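# Pry open a clipped cover using a trim tool

## Task

Use the trim tool to undo every spring clip holding the cover closed along its front seam; the cover pops open once the final clip lets go. Breaking any clip, pushing the tool with too much force, or jamming it into solid material rather than a slot each mean failure. At the end the tool must be clear of the slots, and the result only counts if it stays that way without the robot holding anything in place.

## Robot and tools

The robot is one arm with six revolute joints and a two-finger gripper. The scene frame has its origin on the table surface right under the arm's base, +z up, and +y to the left when facing along +x. The base may be slightly tilted relative to the table.

execute_actions takes an "actions" list holding at most one entry, plus an optional "pictures" boolean. Three forms:
- Empty list {"actions": []}: commands nothing new and reports the current state with camera images.
- Motion {"actions": [{"rows": [[...]], "steps": N}]}: N is 10 to 15 control steps (default 15), each step 1/30 s. "rows" holds 1 to 15 rows; row k is applied on step k, and the final row repeats if there are fewer rows than steps.
- Wait {"actions": [{"steps": N}]}: no new command; returns after up to 300 steps counted from the previous result, and time spent replying is included.
Images come back only with an empty list or when "pictures": true is passed. A refused call moves nothing.

Each row is exactly 7 plain numbers for this single arm, in this order: waist, shoulder, elbow, wrist pitch, wrist yaw, wrist roll, then gripper opening. The first six are absolute joint target angles in radians, in the same convention as the Joint positions line, not offsets. Stated ranges: waist -2.618 to 3.054, shoulder 0.000 to 3.142, elbow 0.000 to 3.142, wrist pitch -1.571 to 1.571, wrist yaw -1.571 to 1.571, wrist roll -2.094 to 2.094. A target more than 0.036 rad outside a range, and further out than that joint's last reported angle, gets the call refused. Real joint ends can sit up to 0.036 rad either side of the stated ones; a target beyond the real end is clipped there and the result may print "joint sent to its limit" (possibly about an earlier, still-running action). Missing that line does not prove there is more travel. The seventh number is the gripper opening on a unitless scale from -1 (closed) to +1 (fully open), also an absolute target.

Motion limits: per step, each joint's commanded target is held within a lead of its measured angle: 0.202 rad waist, 0.258 shoulder, 0.238 elbow, 0.573 wrist pitch, 0.522 wrist yaw and wrist roll. If the targets would move the gripper more than 70 mm from where it is measured, all are scaled back toward the current angles. Large moves therefore take several calls. The arm keeps heading to the last row you sent while you think or wait, until it nearly stops, is blocked, or a step is HELD; only a new action makes it continue or push harder. Each action's result is captured 10 steps before it ends; those last steps run during your reply and the next action starts after them.

Result lines: Joint positions and Joint velocities list the six joints (rad, rad/s) then the finger pad gap (m, m/s; 0.094 m is fully open). grip_measured is the measured opening on the command scale; readings may be off by about 1 mm, consistently within a scene. To keep something held, command an opening below grip_measured: around 0.03 lower holds firmly, smaller differences more gently. Pad force tops out near 50 to 62 N (less on thin parts under about 2 mm), with a brief spike at first contact. "joint command not followed" means the clearance check altered or blocked targets (mounting blocks and posts count as arm). HELD marks steps where your row was not sent, fully or partly. MOTOR HOT appears from 75 °C; at 90 °C the arm halts for 10 s, and at 100 °C the motors release and the arm drops; these are reported as OVER-TEMPERATURE FAULT. Holding loads, even while idle, heats motors, so avoid long static holds.

Cameras: cam_head_left and cam_head_right are fixed (896x504, pinhole with radial distortion, calibration given with T_world_to_cam in the scene frame, accurate to a few degrees and millimetres). cam_wrist is a 616x616 fisheye on the arm with no given pose. zoom_image takes "camera" (one of those three names) and "region" [x0, y0, x1, y1] in pixels of that camera's latest full image, origin top-left, at most 504 by 504, and returns a closer look.

show_instructions takes no arguments and shows the scene's reference pages (images); it moves nothing. finished_scene takes "scene", the number of the scene being ended; it is final and reports whether the task succeeded, and the next scene's task follows.

What to avoid: guide the trim tool only into clip slots, never into solid surfaces; use light, controlled force so no clip breaks; do not drop the tool or knock anything off the table; avoid slams and hard impacts. Loose objects can get small external pushes now and then. Withdraw the tool from the slots before finishing, and make sure the cover stays open by itself. Faster, smoother motion with less effort is preferred.

Each tool is called after "Emit:" as a command line: name --argument value for each argument, lists and objects as JSON in quotes; but a table of rows of numbers goes row by row, as --pt "numbers of a row", without its own name.

Reference images:

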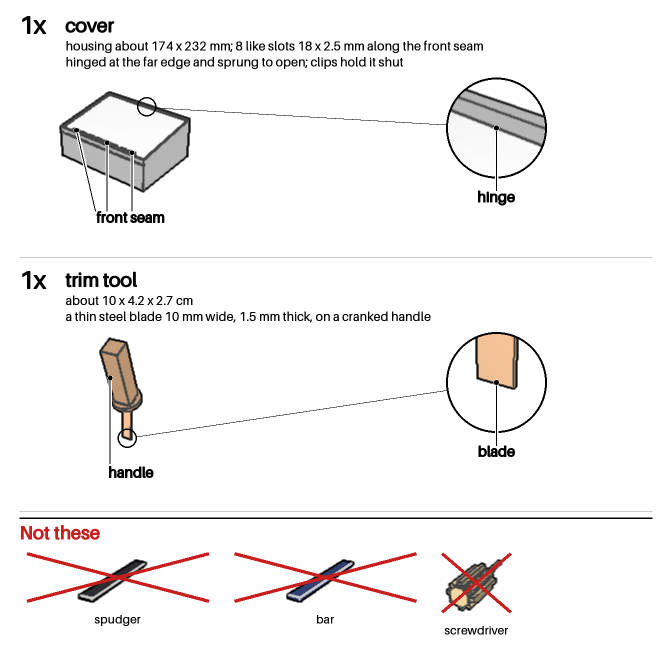

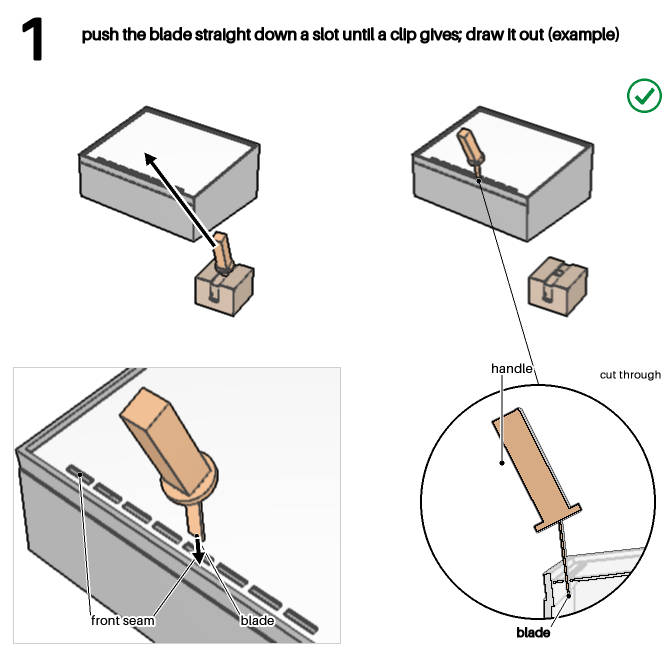

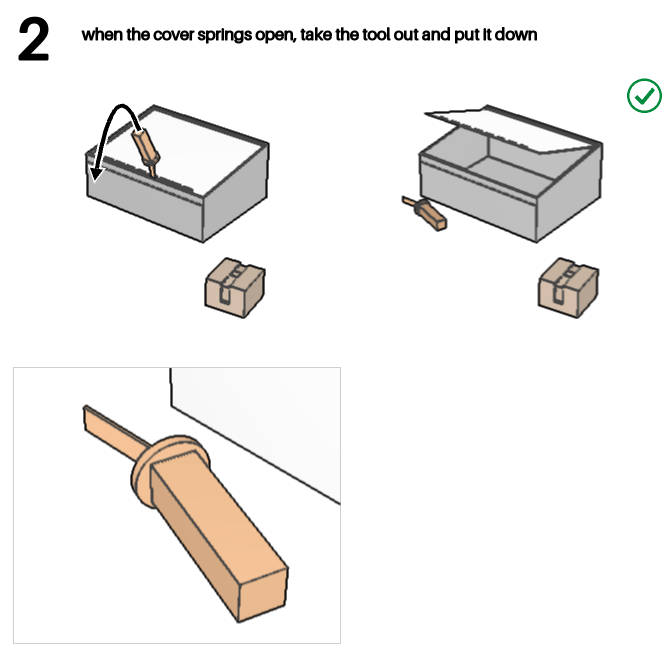

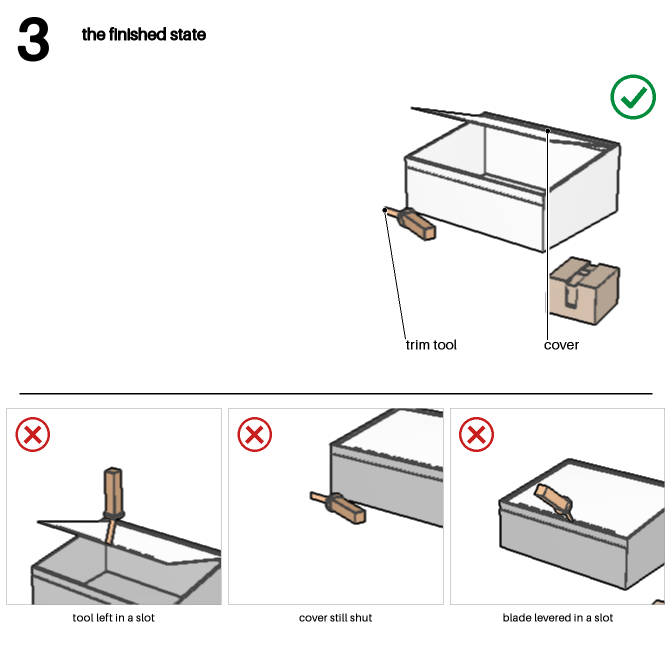

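## Session

Emit:
execute_actions --actions '[]'

Scene clock: 0.00 s of 5100.00 s.
grip_measured=+1.000
Joint positions: [ 0.157  1.22   0.598  0.316  1.101 -1.806  0.094]
Joint velocities: [ 0.002 -0.012 -0.012  0.007 -0.066  0.051  0.   ]
Motor temperatures (°C, as the motors report them): [24 26 25 25 27 24]

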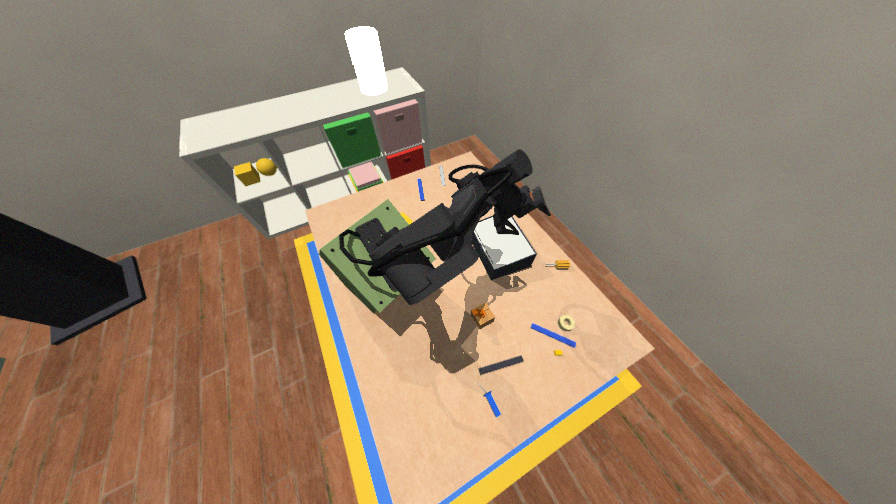

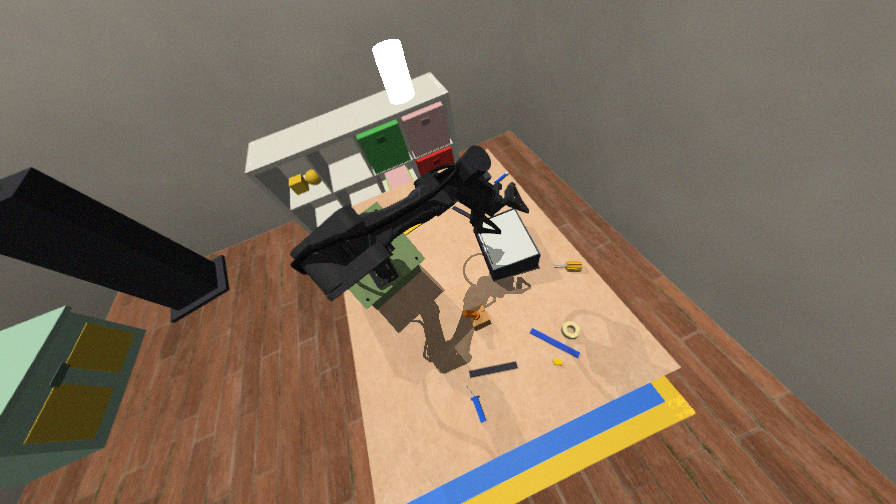

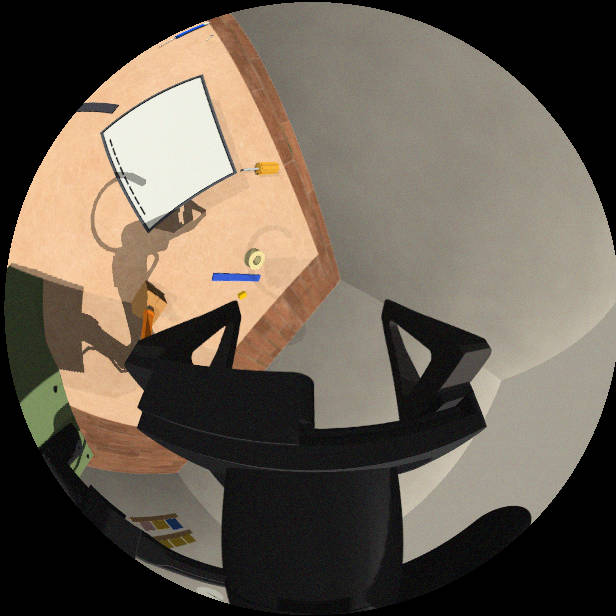

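Emit:
zoom_image --camera "cam_head_left" --region '[300, 140, 660, 420]'

Emit:
zoom_image --camera "cam_head_right" --region '[300, 140, 660, 420]'

Region (300, 140, 660, 420) of cam_head_left's 896x504 image, scaled by 1.400, with more detail than that image has.

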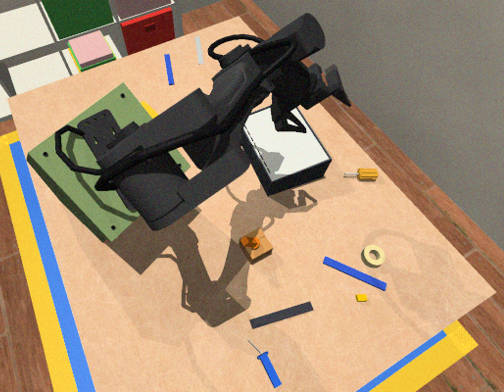

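Region (300, 140, 660, 420) of cam_head_right's 896x504 image, scaled by 1.400, with more detail than that image has.

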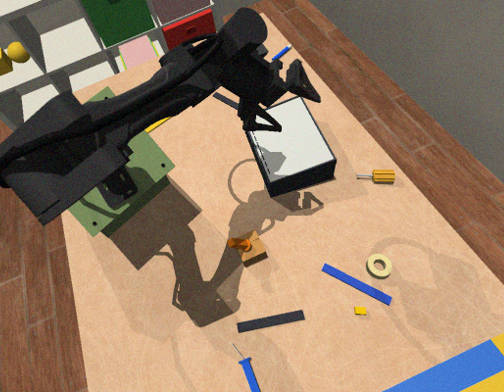

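Emit:
zoom_image --camera "cam_head_left" --region '[440, 200, 560, 340]'

Emit:
zoom_image --camera "cam_head_right" --region '[440, 200, 560, 340]'

Region (440, 200, 560, 340) of cam_head_left's 896x504 image, scaled by 3.600, with more detail than that image has; it fills the left 432 columns of this view, and the rest is white.

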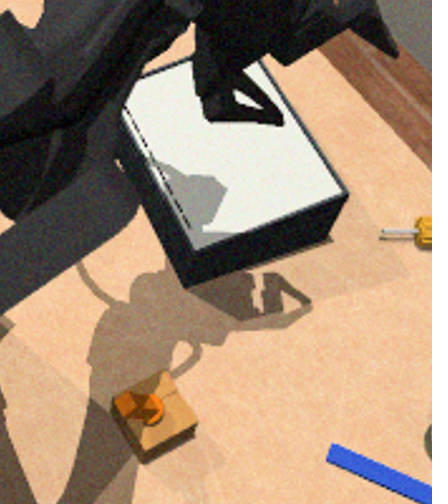

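Region (440, 200, 560, 340) of cam_head_right's 896x504 image, scaled by 3.600, with more detail than that image has; it fills the left 432 columns of this view, and the rest is white.

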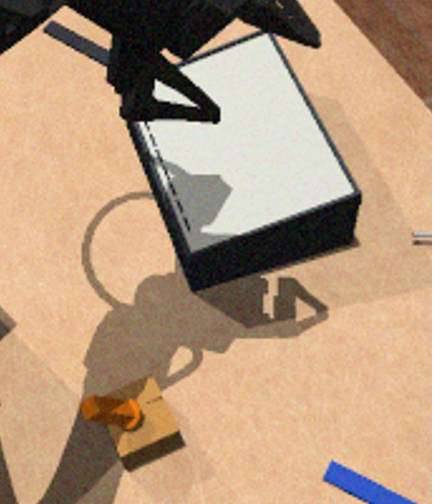

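Emit:
execute_actions --actions '[{"rows": [[0.157,1.22,0.598,0.316,0.6,-1.2,1]], "steps": 15}]'

Emit:
execute_actions --actions '[{"rows": [[0.157,1.22,0.598,0.316,0.0,-0.4,1]], "steps": 15}]'

Emit:
execute_actions --actions '[{"rows": [[0.157,1.22,0.598,0.316,0.0,0.0,1]], "steps": 15}]'

Emit:
execute_actions --actions '[{"steps": 20}]' --pictures true

Scene clock: 9.27 s of 5100.00 s.
grip_measured=+1.000
Joint positions: [ 0.153  1.22   0.598  0.316  0.78  -1.423  0.094]
Joint velocities: [-0.012 -0.007 -0.012 -0.007 -1.15   1.429  0.   ]
Motor temperatures (°C, as the motors report them): [24 26 26 26 27 24]
Steps of this call (steps 1 to 90: nothing new was sent; then 6.10 s passed at rest; steps 91 to 95: the first 5 steps of this action). Readings (joint positions):
91: [0.153 1.220 0.598 0.315 1.031 -1.724]
92: [0.153 1.220 0.598 0.316 0.946 -1.624]
94: [0.153 1.220 0.598 0.316 0.823 -1.475]
95: the state above

Scene clock: 9.77 s of 5100.00 s.
grip_measured=+1.000
Joint positions: [ 0.148  1.22   0.598  0.316  0.239 -0.765  0.094]
Joint velocities: [-0.002 -0.007 -0.012  0.051 -1.502  2.381  0.   ]
Motor temperatures (°C, as the motors report them): [24 26 26 26 27 24]
Steps of this call (steps 1 to 10: the last 10 steps of your previous action; steps 11 to 15: the first 5 steps of this action). Readings (joint positions):
11: [0.149 1.220 0.598 0.315 0.558 -1.152]
12: [0.148 1.220 0.598 0.316 0.460 -1.052]
14: [0.148 1.220 0.598 0.316 0.297 -0.854]
15: the state above

Scene clock: 10.27 s of 5100.00 s.
grip_measured=+1.000
Joint positions: [ 0.148  1.22   0.598  0.316  0.024 -0.155  0.094]
Joint velocities: [-0.007  0.002 -0.002  0.022 -0.037  0.989  0.   ]
Motor temperatures (°C, as the motors report them): [24 26 26 26 27 24]
Steps of this call (steps 1 to 10: the last 10 steps of your previous action; steps 11 to 15: the first 5 steps of this action). Readings (joint positions):
11: [0.148 1.220 0.598 0.316 0.034 -0.374]
12: [0.148 1.220 0.598 0.316 0.031 -0.300]
14: [0.148 1.220 0.598 0.316 0.026 -0.193]
15: the state above

Scene clock: 10.93 s of 5100.00 s.
grip_measured=+1.000
Joint positions: [ 0.148  1.22   0.598  0.316  0.017 -0.007  0.094]
Joint velocities: [-0.012 -0.002 -0.012 -0.066 -0.066 -0.037  0.   ]
Motor temperatures (°C, as the motors report them): [24 26 26 26 27 24]
Kept back: nothing.
Steps of this call (steps 1 to 10: the last 10 steps of your previous action; steps 11 to 20: the robot went on to your last target). Readings (joint positions):
1: [0.148 1.220 0.598 0.316 0.022 -0.126]
2: [0.148 1.220 0.598 0.316 0.021 -0.101]
4: [0.148 1.220 0.598 0.316 0.020 -0.067]
8: [0.148 1.220 0.598 0.316 0.018 -0.031]
20: the state above

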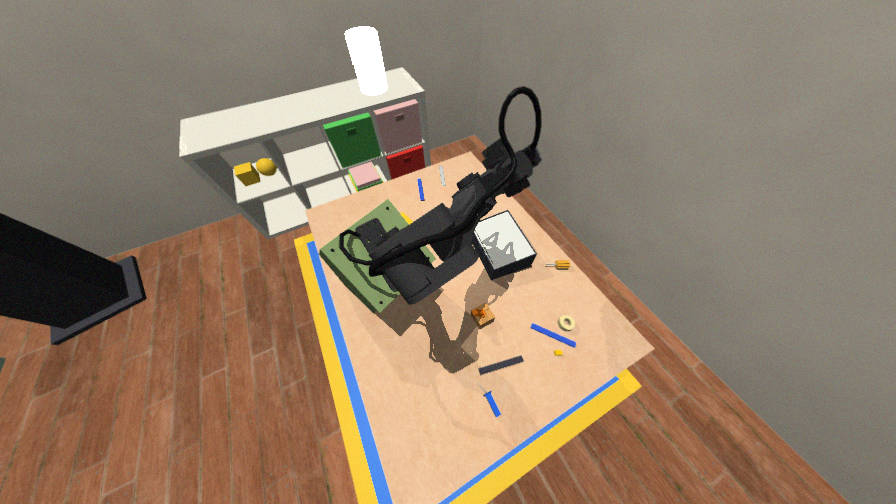

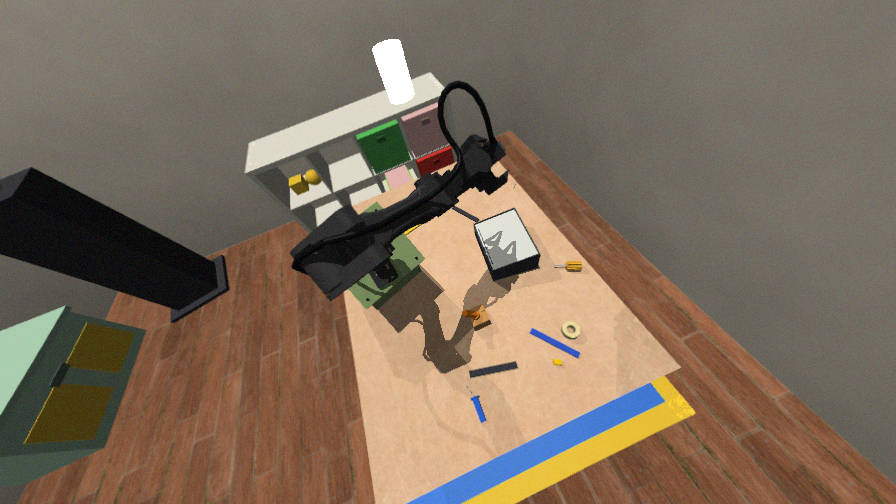

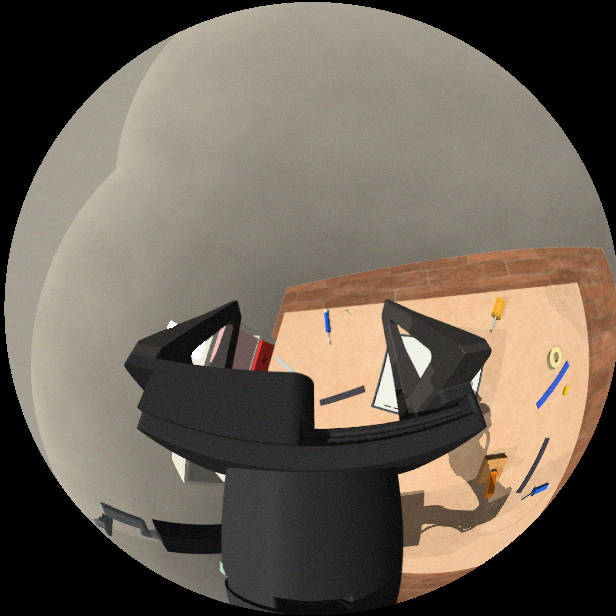

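Emit:
zoom_image --camera "cam_head_left" --region '[300, 80, 600, 320]'

Emit:
zoom_image --camera "cam_head_right" --region '[270, 80, 570, 320]'

Region (300, 80, 600, 320) of cam_head_left's 896x504 image, scaled by 1.680, with more detail than that image has; it fills the top 403 rows of this view, and the rest is white.

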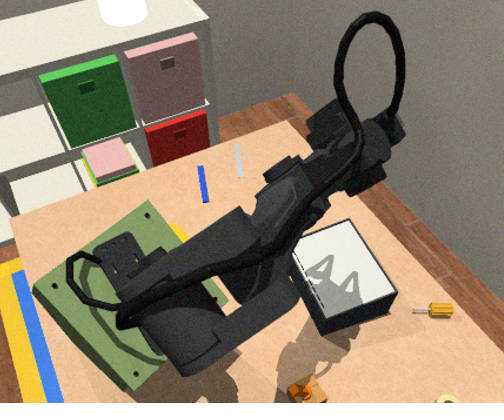

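Region (270, 80, 570, 320) of cam_head_right's 896x504 image, scaled by 1.680, with more detail than that image has; it fills the top 403 rows of this view, and the rest is white.

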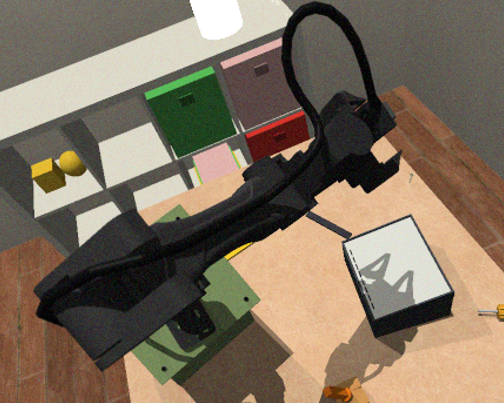

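Emit:
execute_actions --actions '[{"rows": [[0.0,1.22,0.598,0.316,0,0,1],[-0.15,1.22,0.598,0.316,0,0,1],[-0.3,1.22,0.598,0.316,0,0,1],[-0.45,1.22,0.598,0.316,0,0,1],[-0.6,1.22,0.598,0.316,0,0,1]], "steps": 15}]'

Emit:
execute_actions --actions '[{"steps": 30}]' --pictures true

Scene clock: 16.87 s of 5100.00 s.
grip_measured=+1.000
Joint positions: [-0.139  1.22   0.598  0.316 -0.005 -0.006  0.094]
Joint velocities: [-2.166 -0.002  0.012 -0.037  0.081  0.037  0.   ]
Motor temperatures (°C, as the motors report them): [24 26 26 27 27 24]
Steps of this call (steps 1 to 15: the robot went on to your last target; steps 16 to 90: nothing new was sent; then 2.77 s passed at rest; steps 91 to 95: the first 5 steps of this action). Readings (joint positions):
91: [0.129 1.220 0.598 0.316 0.004 -0.006]
92: [0.080 1.220 0.598 0.316 -0.006 -0.006]
94: [-0.063 1.220 0.598 0.316 -0.006 -0.006]
95: the state above

Scene clock: 17.87 s of 5100.00 s.
grip_measured=+1.000
Joint positions: [-0.613  1.22   0.598  0.316  0.014 -0.004  0.094]
Joint velocities: [-0.007 -0.007 -0.002  0.051 -0.022 -0.051  0.   ]
Motor temperatures (°C, as the motors report them): [24 26 26 27 27 24]
Kept back: nothing.
Steps of this call (steps 1 to 10: the last 10 steps of your previous action; steps 11 to 30: the robot went on to your last target). Readings (joint positions):
1: [-0.216 1.220 0.598 0.316 -0.003 -0.005]
2: [-0.294 1.220 0.598 0.316 -0.002 -0.005]
4: [-0.447 1.220 0.598 0.316 -0.000 -0.005]
8: [-0.613 1.220 0.598 0.316 0.018 -0.004]
30: the state above
The arm was judged still, so your last target was given up. Only a new action makes it travel on or press farther. Fingers that are still opening or closing keep moving.

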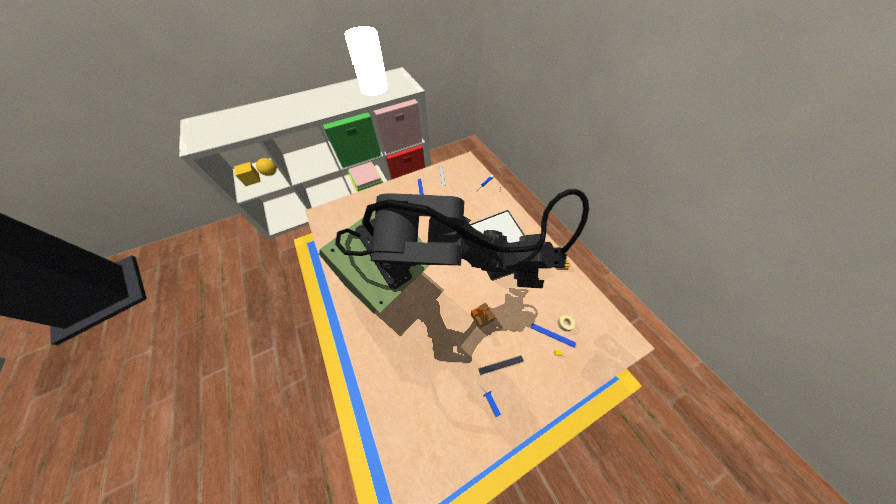

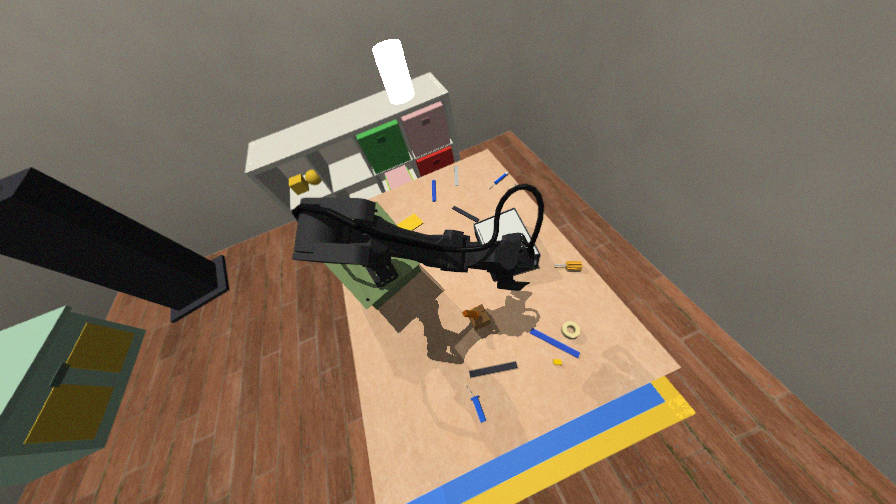

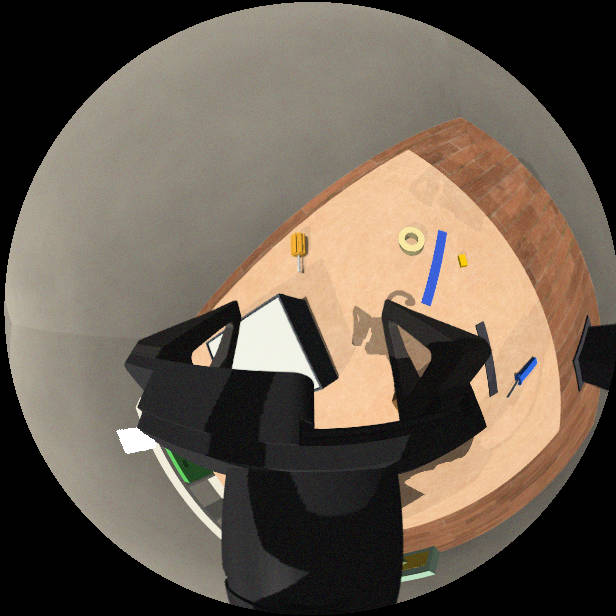

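Emit:
zoom_image --camera "cam_head_left" --region '[320, 170, 620, 330]'

Emit:
zoom_image --camera "cam_head_right" --region '[280, 170, 580, 330]'

Region (320, 170, 620, 330) of cam_head_left's 896x504 image, scaled by 1.680, with more detail than that image has; it fills the top 269 rows of this view, and the rest is white.

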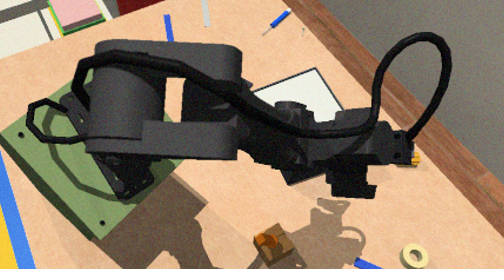

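Region (280, 170, 580, 330) of cam_head_right's 896x504 image, scaled by 1.680, with more detail than that image has; it fills the top 269 rows of this view, and the rest is white.

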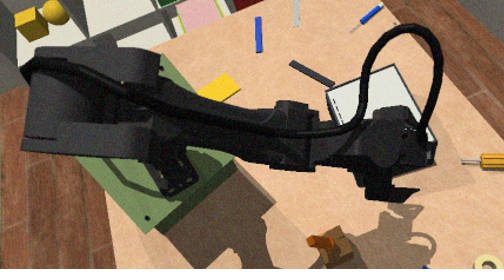

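Emit:
zoom_image --camera "cam_head_left" --region '[300, 180, 460, 340]'

Emit:
zoom_image --camera "cam_head_right" --region '[300, 180, 460, 340]'

Region (300, 180, 460, 340) of cam_head_left's 896x504 image, scaled by 3.150, with more detail than that image has.

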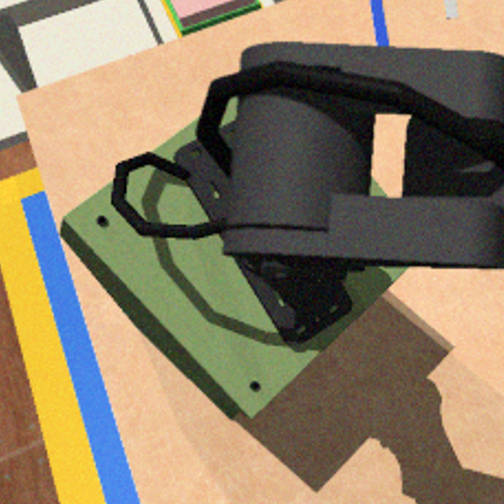

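Region (300, 180, 460, 340) of cam_head_right's 896x504 image, scaled by 3.150, with more detail than that image has.

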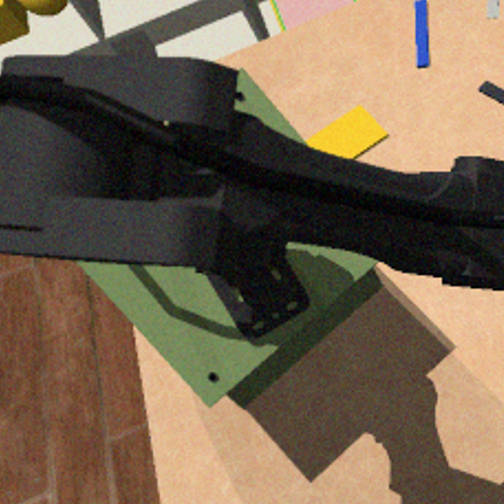

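Emit:
zoom_image --camera "cam_head_right" --region '[465, 210, 525, 280]'

Emit:
zoom_image --camera "cam_wrist" --region '[180, 280, 360, 400]'

Region (465, 210, 525, 280) of cam_head_right's 896x504 image, scaled by 7.200, with more detail than that image has; it fills the left 432 columns of this view, and the rest is white.

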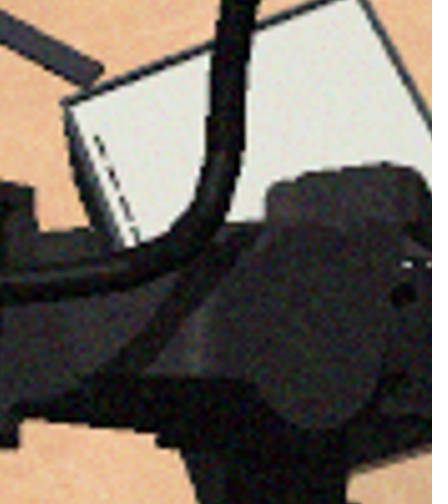

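Region (180, 280, 360, 400) of cam_wrist's 616x616 image, scaled by 2.800, with more detail than that image has.

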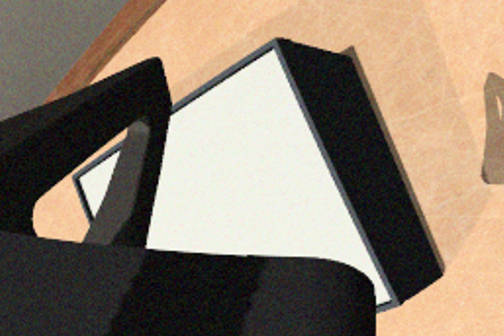

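Emit:
execute_actions --actions '[{"rows": [[-0.7,1.18,0.62,0.2,0,0,1],[-0.8,1.14,0.64,0.05,0,0,1],[-0.9,1.10,0.66,-0.1,0,0,1],[-1.0,1.06,0.68,-0.25,0,0,1],[-1.1,1.0,0.71,-0.45,0,0,1],[-1.2,0.95,0.735,-0.64,0,0,1]], "steps": 15}]'

Emit:
execute_actions --actions '[{"steps": 40}]' --pictures true

Scene clock: 30.27 s of 5100.00 s.
grip_measured=+1.000
Joint positions: [-0.863  1.118  0.634  0.021 -0.004 -0.004  0.094]
Joint velocities: [-2.044 -1.096  0.486 -2.806  0.139 -0.037  0.   ]
Motor temperatures (°C, as the motors report them): [24 27 26 28 27 24]
Steps of this call (steps 1 to 90: nothing new was sent; then 9.23 s passed at rest; steps 91 to 95: the first 5 steps of this action). Readings (joint positions):
91: [-0.623 1.217 0.598 0.304 0.008 -0.004]
92: [-0.658 1.204 0.601 0.265 -0.003 -0.004]
94: [-0.789 1.153 0.618 0.116 -0.007 -0.004]
95: the state above

Scene clock: 31.60 s of 5100.00 s.
grip_measured=+1.000
Joint positions: [-1.2    0.952  0.722 -0.623  0.011 -0.004  0.094]
Joint velocities: [ 0.007 -0.002 -0.012  0.037 -0.081  0.037  0.   ]
Motor temperatures (°C, as the motors report them): [24 27 27 28 27 24]
Kept back: nothing.
Steps of this call (steps 1 to 10: the last 10 steps of your previous action; steps 11 to 40: the robot went on to your last target). Readings (joint positions):
1: [-0.933 1.077 0.653 -0.075 -0.001 -0.004]
2: [-1.001 1.037 0.671 -0.165 0.001 -0.004]
4: [-1.132 0.978 0.705 -0.313 0.005 -0.004]
8: [-1.200 0.952 0.722 -0.485 0.012 -0.004]
40: the state above

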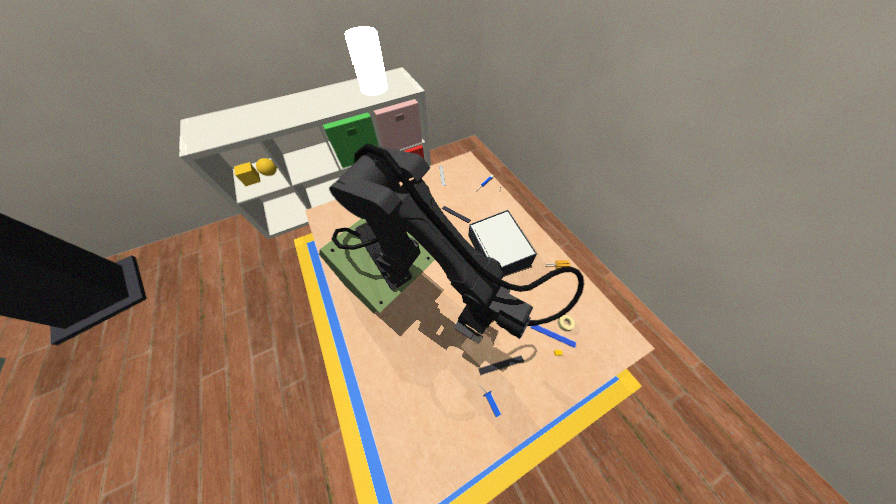

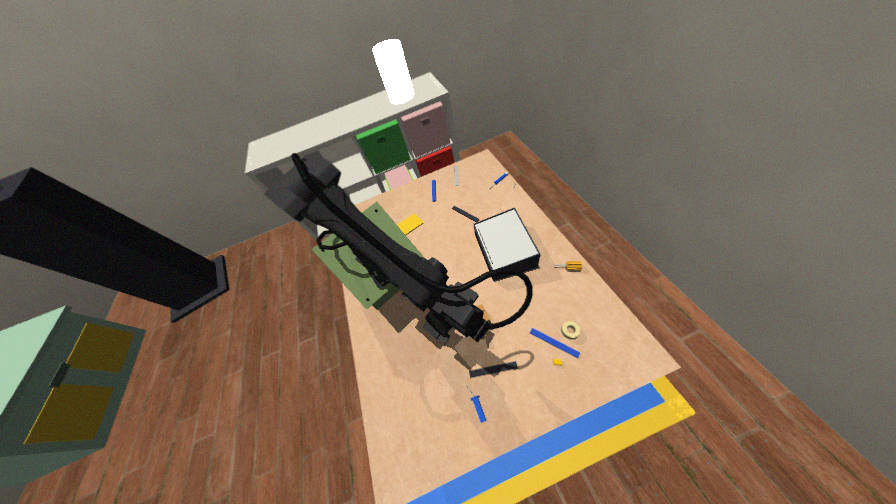

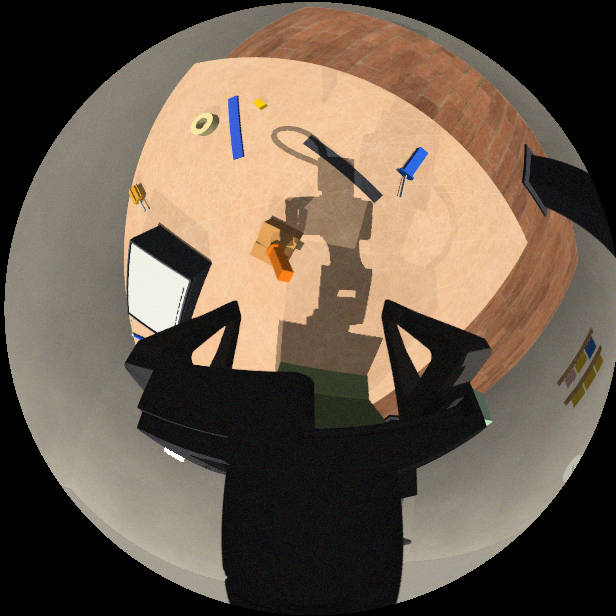

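Emit:
zoom_image --camera "cam_head_left" --region '[400, 220, 600, 380]'

Emit:
zoom_image --camera "cam_head_right" --region '[380, 220, 580, 380]'

Region (400, 220, 600, 380) of cam_head_left's 896x504 image, scaled by 2.520, with more detail than that image has; it fills the top 403 rows of this view, and the rest is white.

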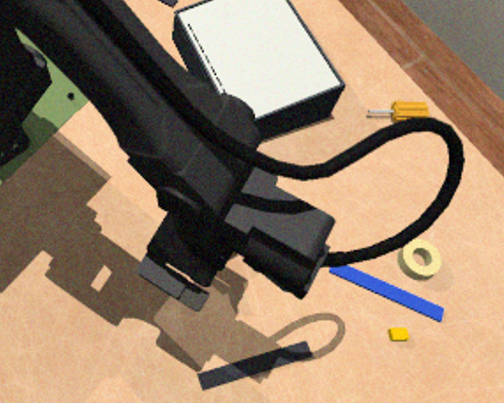

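Region (380, 220, 580, 380) of cam_head_right's 896x504 image, scaled by 2.520, with more detail than that image has; it fills the top 403 rows of this view, and the rest is white.

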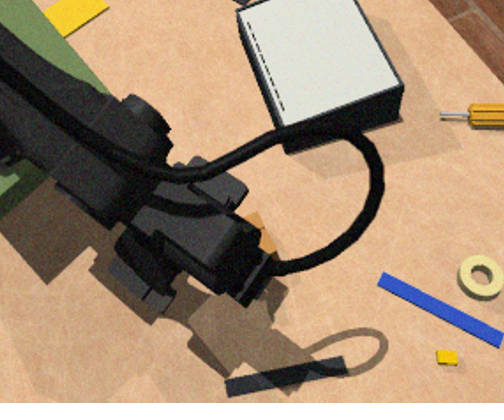

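Emit:
zoom_image --camera "cam_wrist" --region '[120, 200, 360, 340]'

Region (120, 200, 360, 340) of cam_wrist's 616x616 image, scaled by 2.100, with more detail than that image has; it fills the top 294 rows of this view, and the rest is white.

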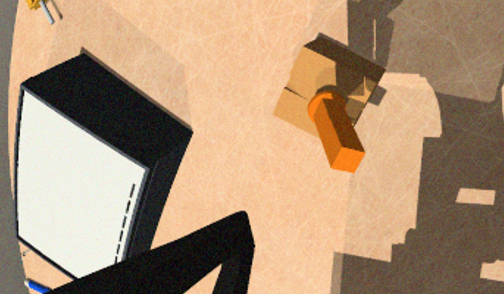

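Emit:
execute_actions --actions '[{"rows": [[-1.15,1.05,0.79,-0.66,0.08,-0.05,1],[-1.10,1.15,0.86,-0.70,0.16,-0.10,1],[-1.05,1.25,0.93,-0.74,0.24,-0.14,1],[-1.0,1.35,1.0,-0.78,0.32,-0.19,1],[-0.95,1.45,1.07,-0.81,0.40,-0.24,1],[-0.9,1.53,1.13,-0.84,0.46,-0.27,1],[-0.874,1.586,1.18,-0.875,0.495,-0.288,1]], "steps": 15}]'

Emit:
execute_actions --actions '[{"steps": 40}]' --pictures true

Scene clock: 52.73 s of 5100.00 s.
grip_measured=+1.000
Joint positions: [-1.051  1.246  0.937 -0.721  0.183 -0.098  0.094]
Joint velocities: [ 1.341  2.64   2.078 -0.476  1.502 -0.945  0.   ]
Motor temperatures (°C, as the motors report them): [24 27 27 27 27 24]
Steps of this call (steps 1 to 15: the robot went on to your last target; steps 16 to 90: nothing new was sent; then 17.97 s passed at rest; steps 91 to 95: the first 5 steps of this action). Readings (joint positions):
91: [-1.193 0.964 0.730 -0.632 0.023 -0.009]
92: [-1.173 1.002 0.758 -0.652 0.049 -0.023]
94: [-1.097 1.154 0.868 -0.701 0.132 -0.068]
95: the state above

Scene clock: 54.07 s of 5100.00 s.
grip_measured=+1.000
Joint positions: [-0.872  1.599  1.16  -0.862  0.485 -0.279  0.094]
Joint velocities: [ 0.002 -0.007 -0.017  0.051 -0.037 -0.007  0.   ]
Motor temperatures (°C, as the motors report them): [24 27 27 27 27 24]
Kept back: nothing.
Steps of this call (steps 1 to 10: the last 10 steps of your previous action; steps 11 to 40: the robot went on to your last target). Readings (joint positions):
1: [-1.003 1.338 1.008 -0.739 0.238 -0.129]
2: [-0.958 1.428 1.077 -0.754 0.287 -0.159]
4: [-0.895 1.554 1.155 -0.758 0.354 -0.203]
8: [-0.872 1.602 1.160 -0.818 0.425 -0.249]
40: the state above

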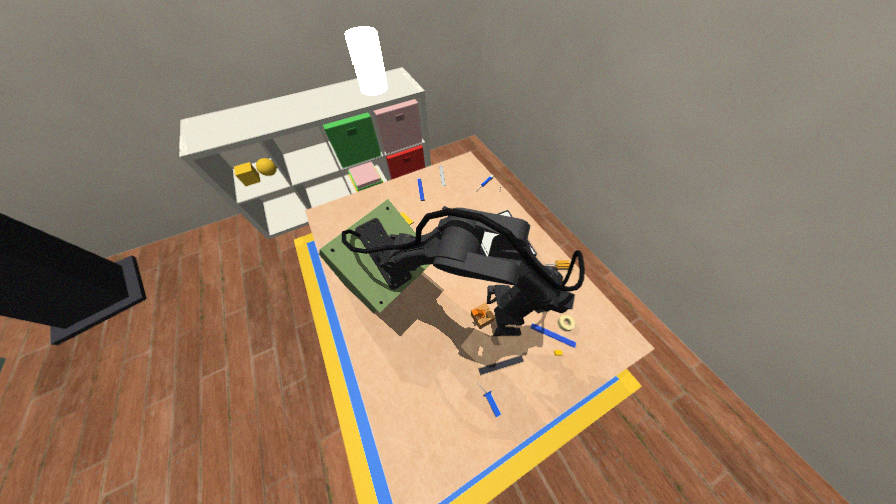

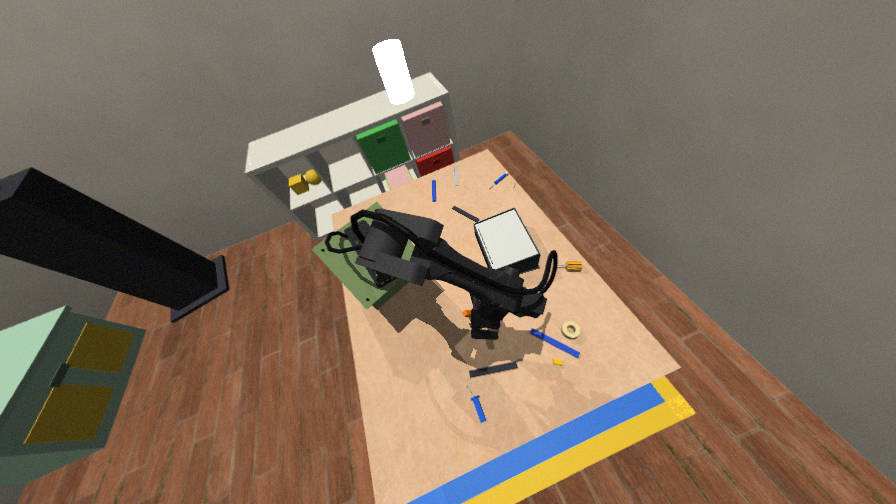

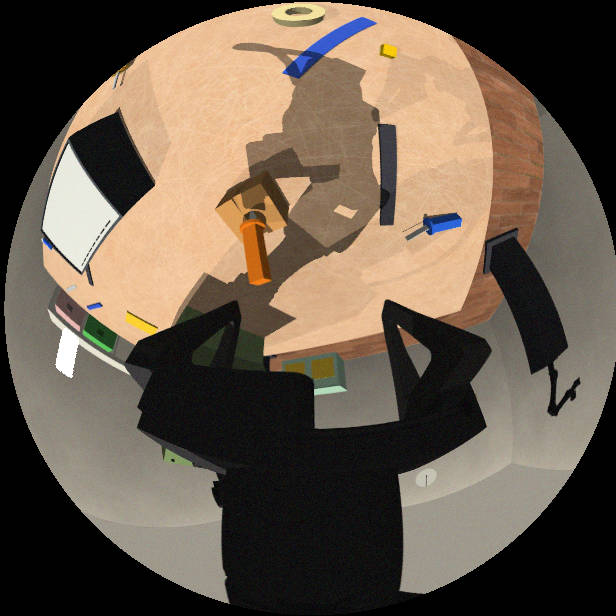

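Emit:
execute_actions --actions '[{"rows": [[-0.9,1.54,1.12,-0.8,0.42,-0.38,0.7],[-0.93,1.48,1.07,-0.74,0.35,-0.48,0.4],[-0.96,1.42,1.02,-0.68,0.28,-0.58,0.1],[-1.0,1.36,0.96,-0.62,0.2,-0.68,-0.2],[-1.05,1.3,0.9,-0.56,0.12,-0.78,-0.5],[-1.15,1.3,0.9,-0.5,0.05,-0.88,-1],[-1.25,1.3,0.9,-0.45,-0.02,-0.98,-1],[-1.35,1.3,0.9,-0.4,-0.1,-1.08,-1],[-1.45,1.3,0.9,-0.35,-0.15,-1.15,-1],[-1.55,1.3,0.9,-0.3,-0.2,-1.2,-1],[-1.679,1.3,0.9,-0.3,-0.211,-1.238,-1]], "steps": 15}]'

Emit:
execute_actions --actions '[{"rows": [[-1.679,1.36,0.89,-0.25,-0.211,-1.238,-1],[-1.679,1.42,0.88,-0.2,-0.211,-1.238,-1],[-1.679,1.48,0.87,-0.15,-0.211,-1.238,-1],[-1.679,1.54,0.86,-0.1,-0.211,-1.238,-1],[-1.679,1.60,0.85,-0.06,-0.211,-1.238,-1],[-1.679,1.66,0.84,-0.02,-0.211,-1.238,-1],[-1.679,1.70,0.835,0.02,-0.211,-1.238,-1],[-1.679,1.74,0.83,0.05,-0.211,-1.238,-1]], "steps": 15}]'

Emit:
execute_actions --actions '[{"steps": 30}]' --pictures true

Scene clock: 60.33 s of 5100.00 s.
grip_measured=-0.281
Joint positions: [-0.961  1.428  1.013 -0.722  0.328 -0.494  0.034]
Joint velocities: [-1.145 -1.829 -1.507  1.048 -1.458 -1.824 -0.42 ]
Motor temperatures (°C, as the motors report them): [24 28 27 27 27 24]
Steps of this call (steps 1 to 15: the robot went on to your last target; steps 16 to 90: nothing new was sent; then 3.10 s passed at rest; steps 91 to 95: the first 5 steps of this action). Readings (joint positions):
91: [-0.875 1.593 1.156 -0.854 0.476 -0.294]
92: [-0.883 1.575 1.138 -0.830 0.453 -0.326]
94: [-0.924 1.489 1.063 -0.761 0.377 -0.429]
95: the state above

Scene clock: 60.83 s of 5100.00 s.
grip_measured=-0.983
Joint positions: [-1.687  1.452  0.926 -0.192 -0.164 -1.191  0.001]
Joint velocities: [ 0.012  1.639 -0.066  1.253 -0.212 -0.315 -0.   ]
Motor temperatures (°C, as the motors report them): [24 28 27 27 27 24]
Steps of this call (steps 1 to 10: the last 10 steps of your previous action; steps 11 to 15: the first 5 steps of this action). Readings (joint positions):
11: [-1.674 1.308 0.927 -0.342 -0.122 -1.137]
12: [-1.687 1.323 0.927 -0.314 -0.131 -1.156]
14: [-1.687 1.397 0.927 -0.234 -0.155 -1.182]
15: the state above

Scene clock: 61.83 s of 5100.00 s.
grip_measured=-0.983
Joint positions: [-1.687  1.753  0.826  0.04  -0.196 -1.229  0.001]
Joint velocities: [-0.002 -0.012 -0.002 -0.022  0.007 -0.051 -0.001]
Motor temperatures (°C, as the motors report them): [24 28 27 27 27 24]
Kept back: nothing.
Steps of this call (steps 1 to 10: the last 10 steps of your previous action; steps 11 to 30: the robot went on to your last target). Readings (joint positions):
1: [-1.687 1.510 0.920 -0.154 -0.170 -1.197]
2: [-1.687 1.569 0.910 -0.116 -0.174 -1.203]
4: [-1.687 1.683 0.882 -0.051 -0.181 -1.212]
8: [-1.687 1.762 0.827 -0.031 -0.186 -1.222]
30: the state above

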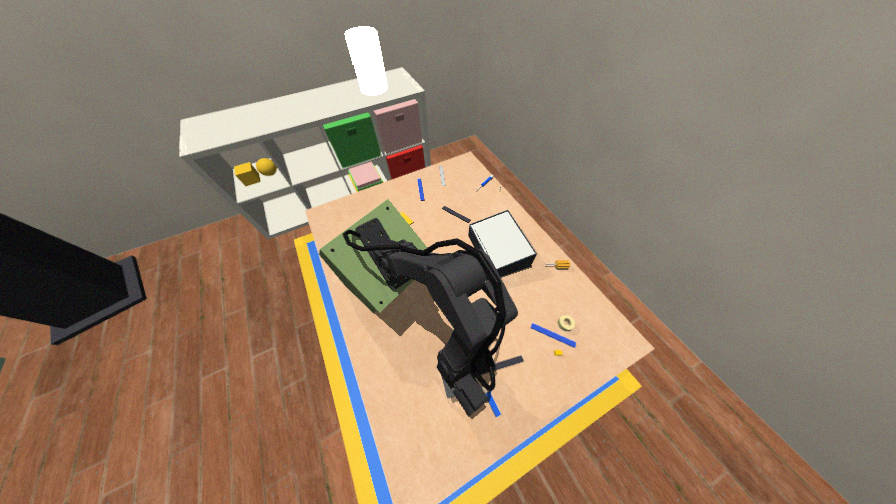

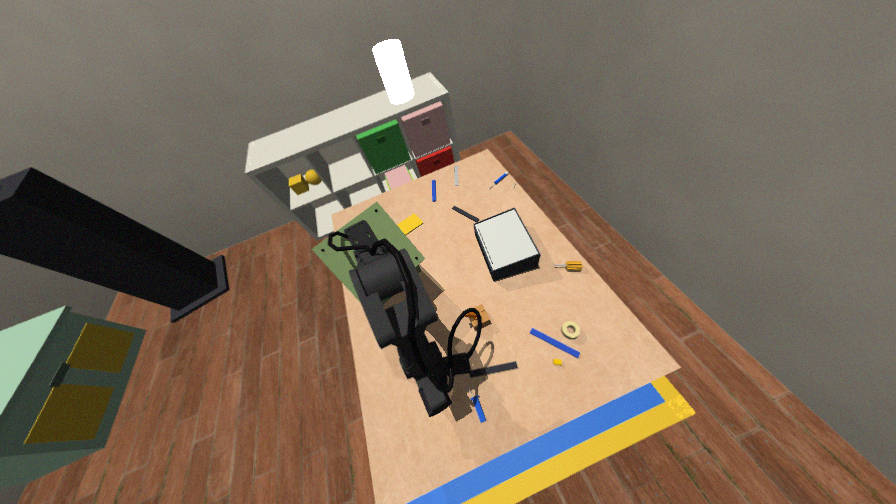

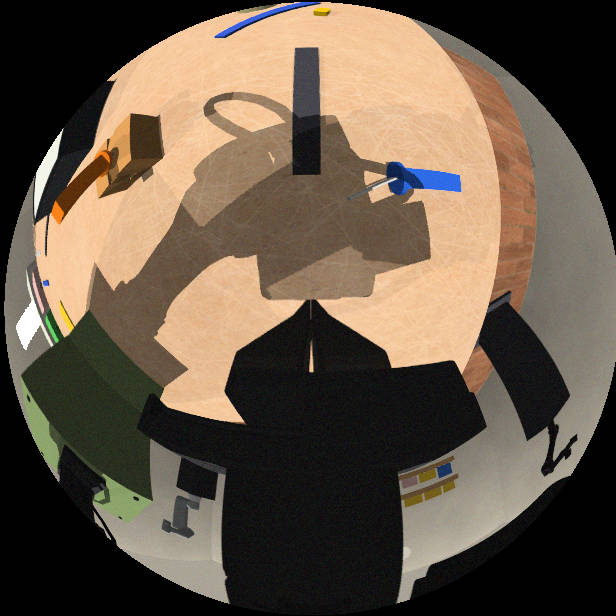

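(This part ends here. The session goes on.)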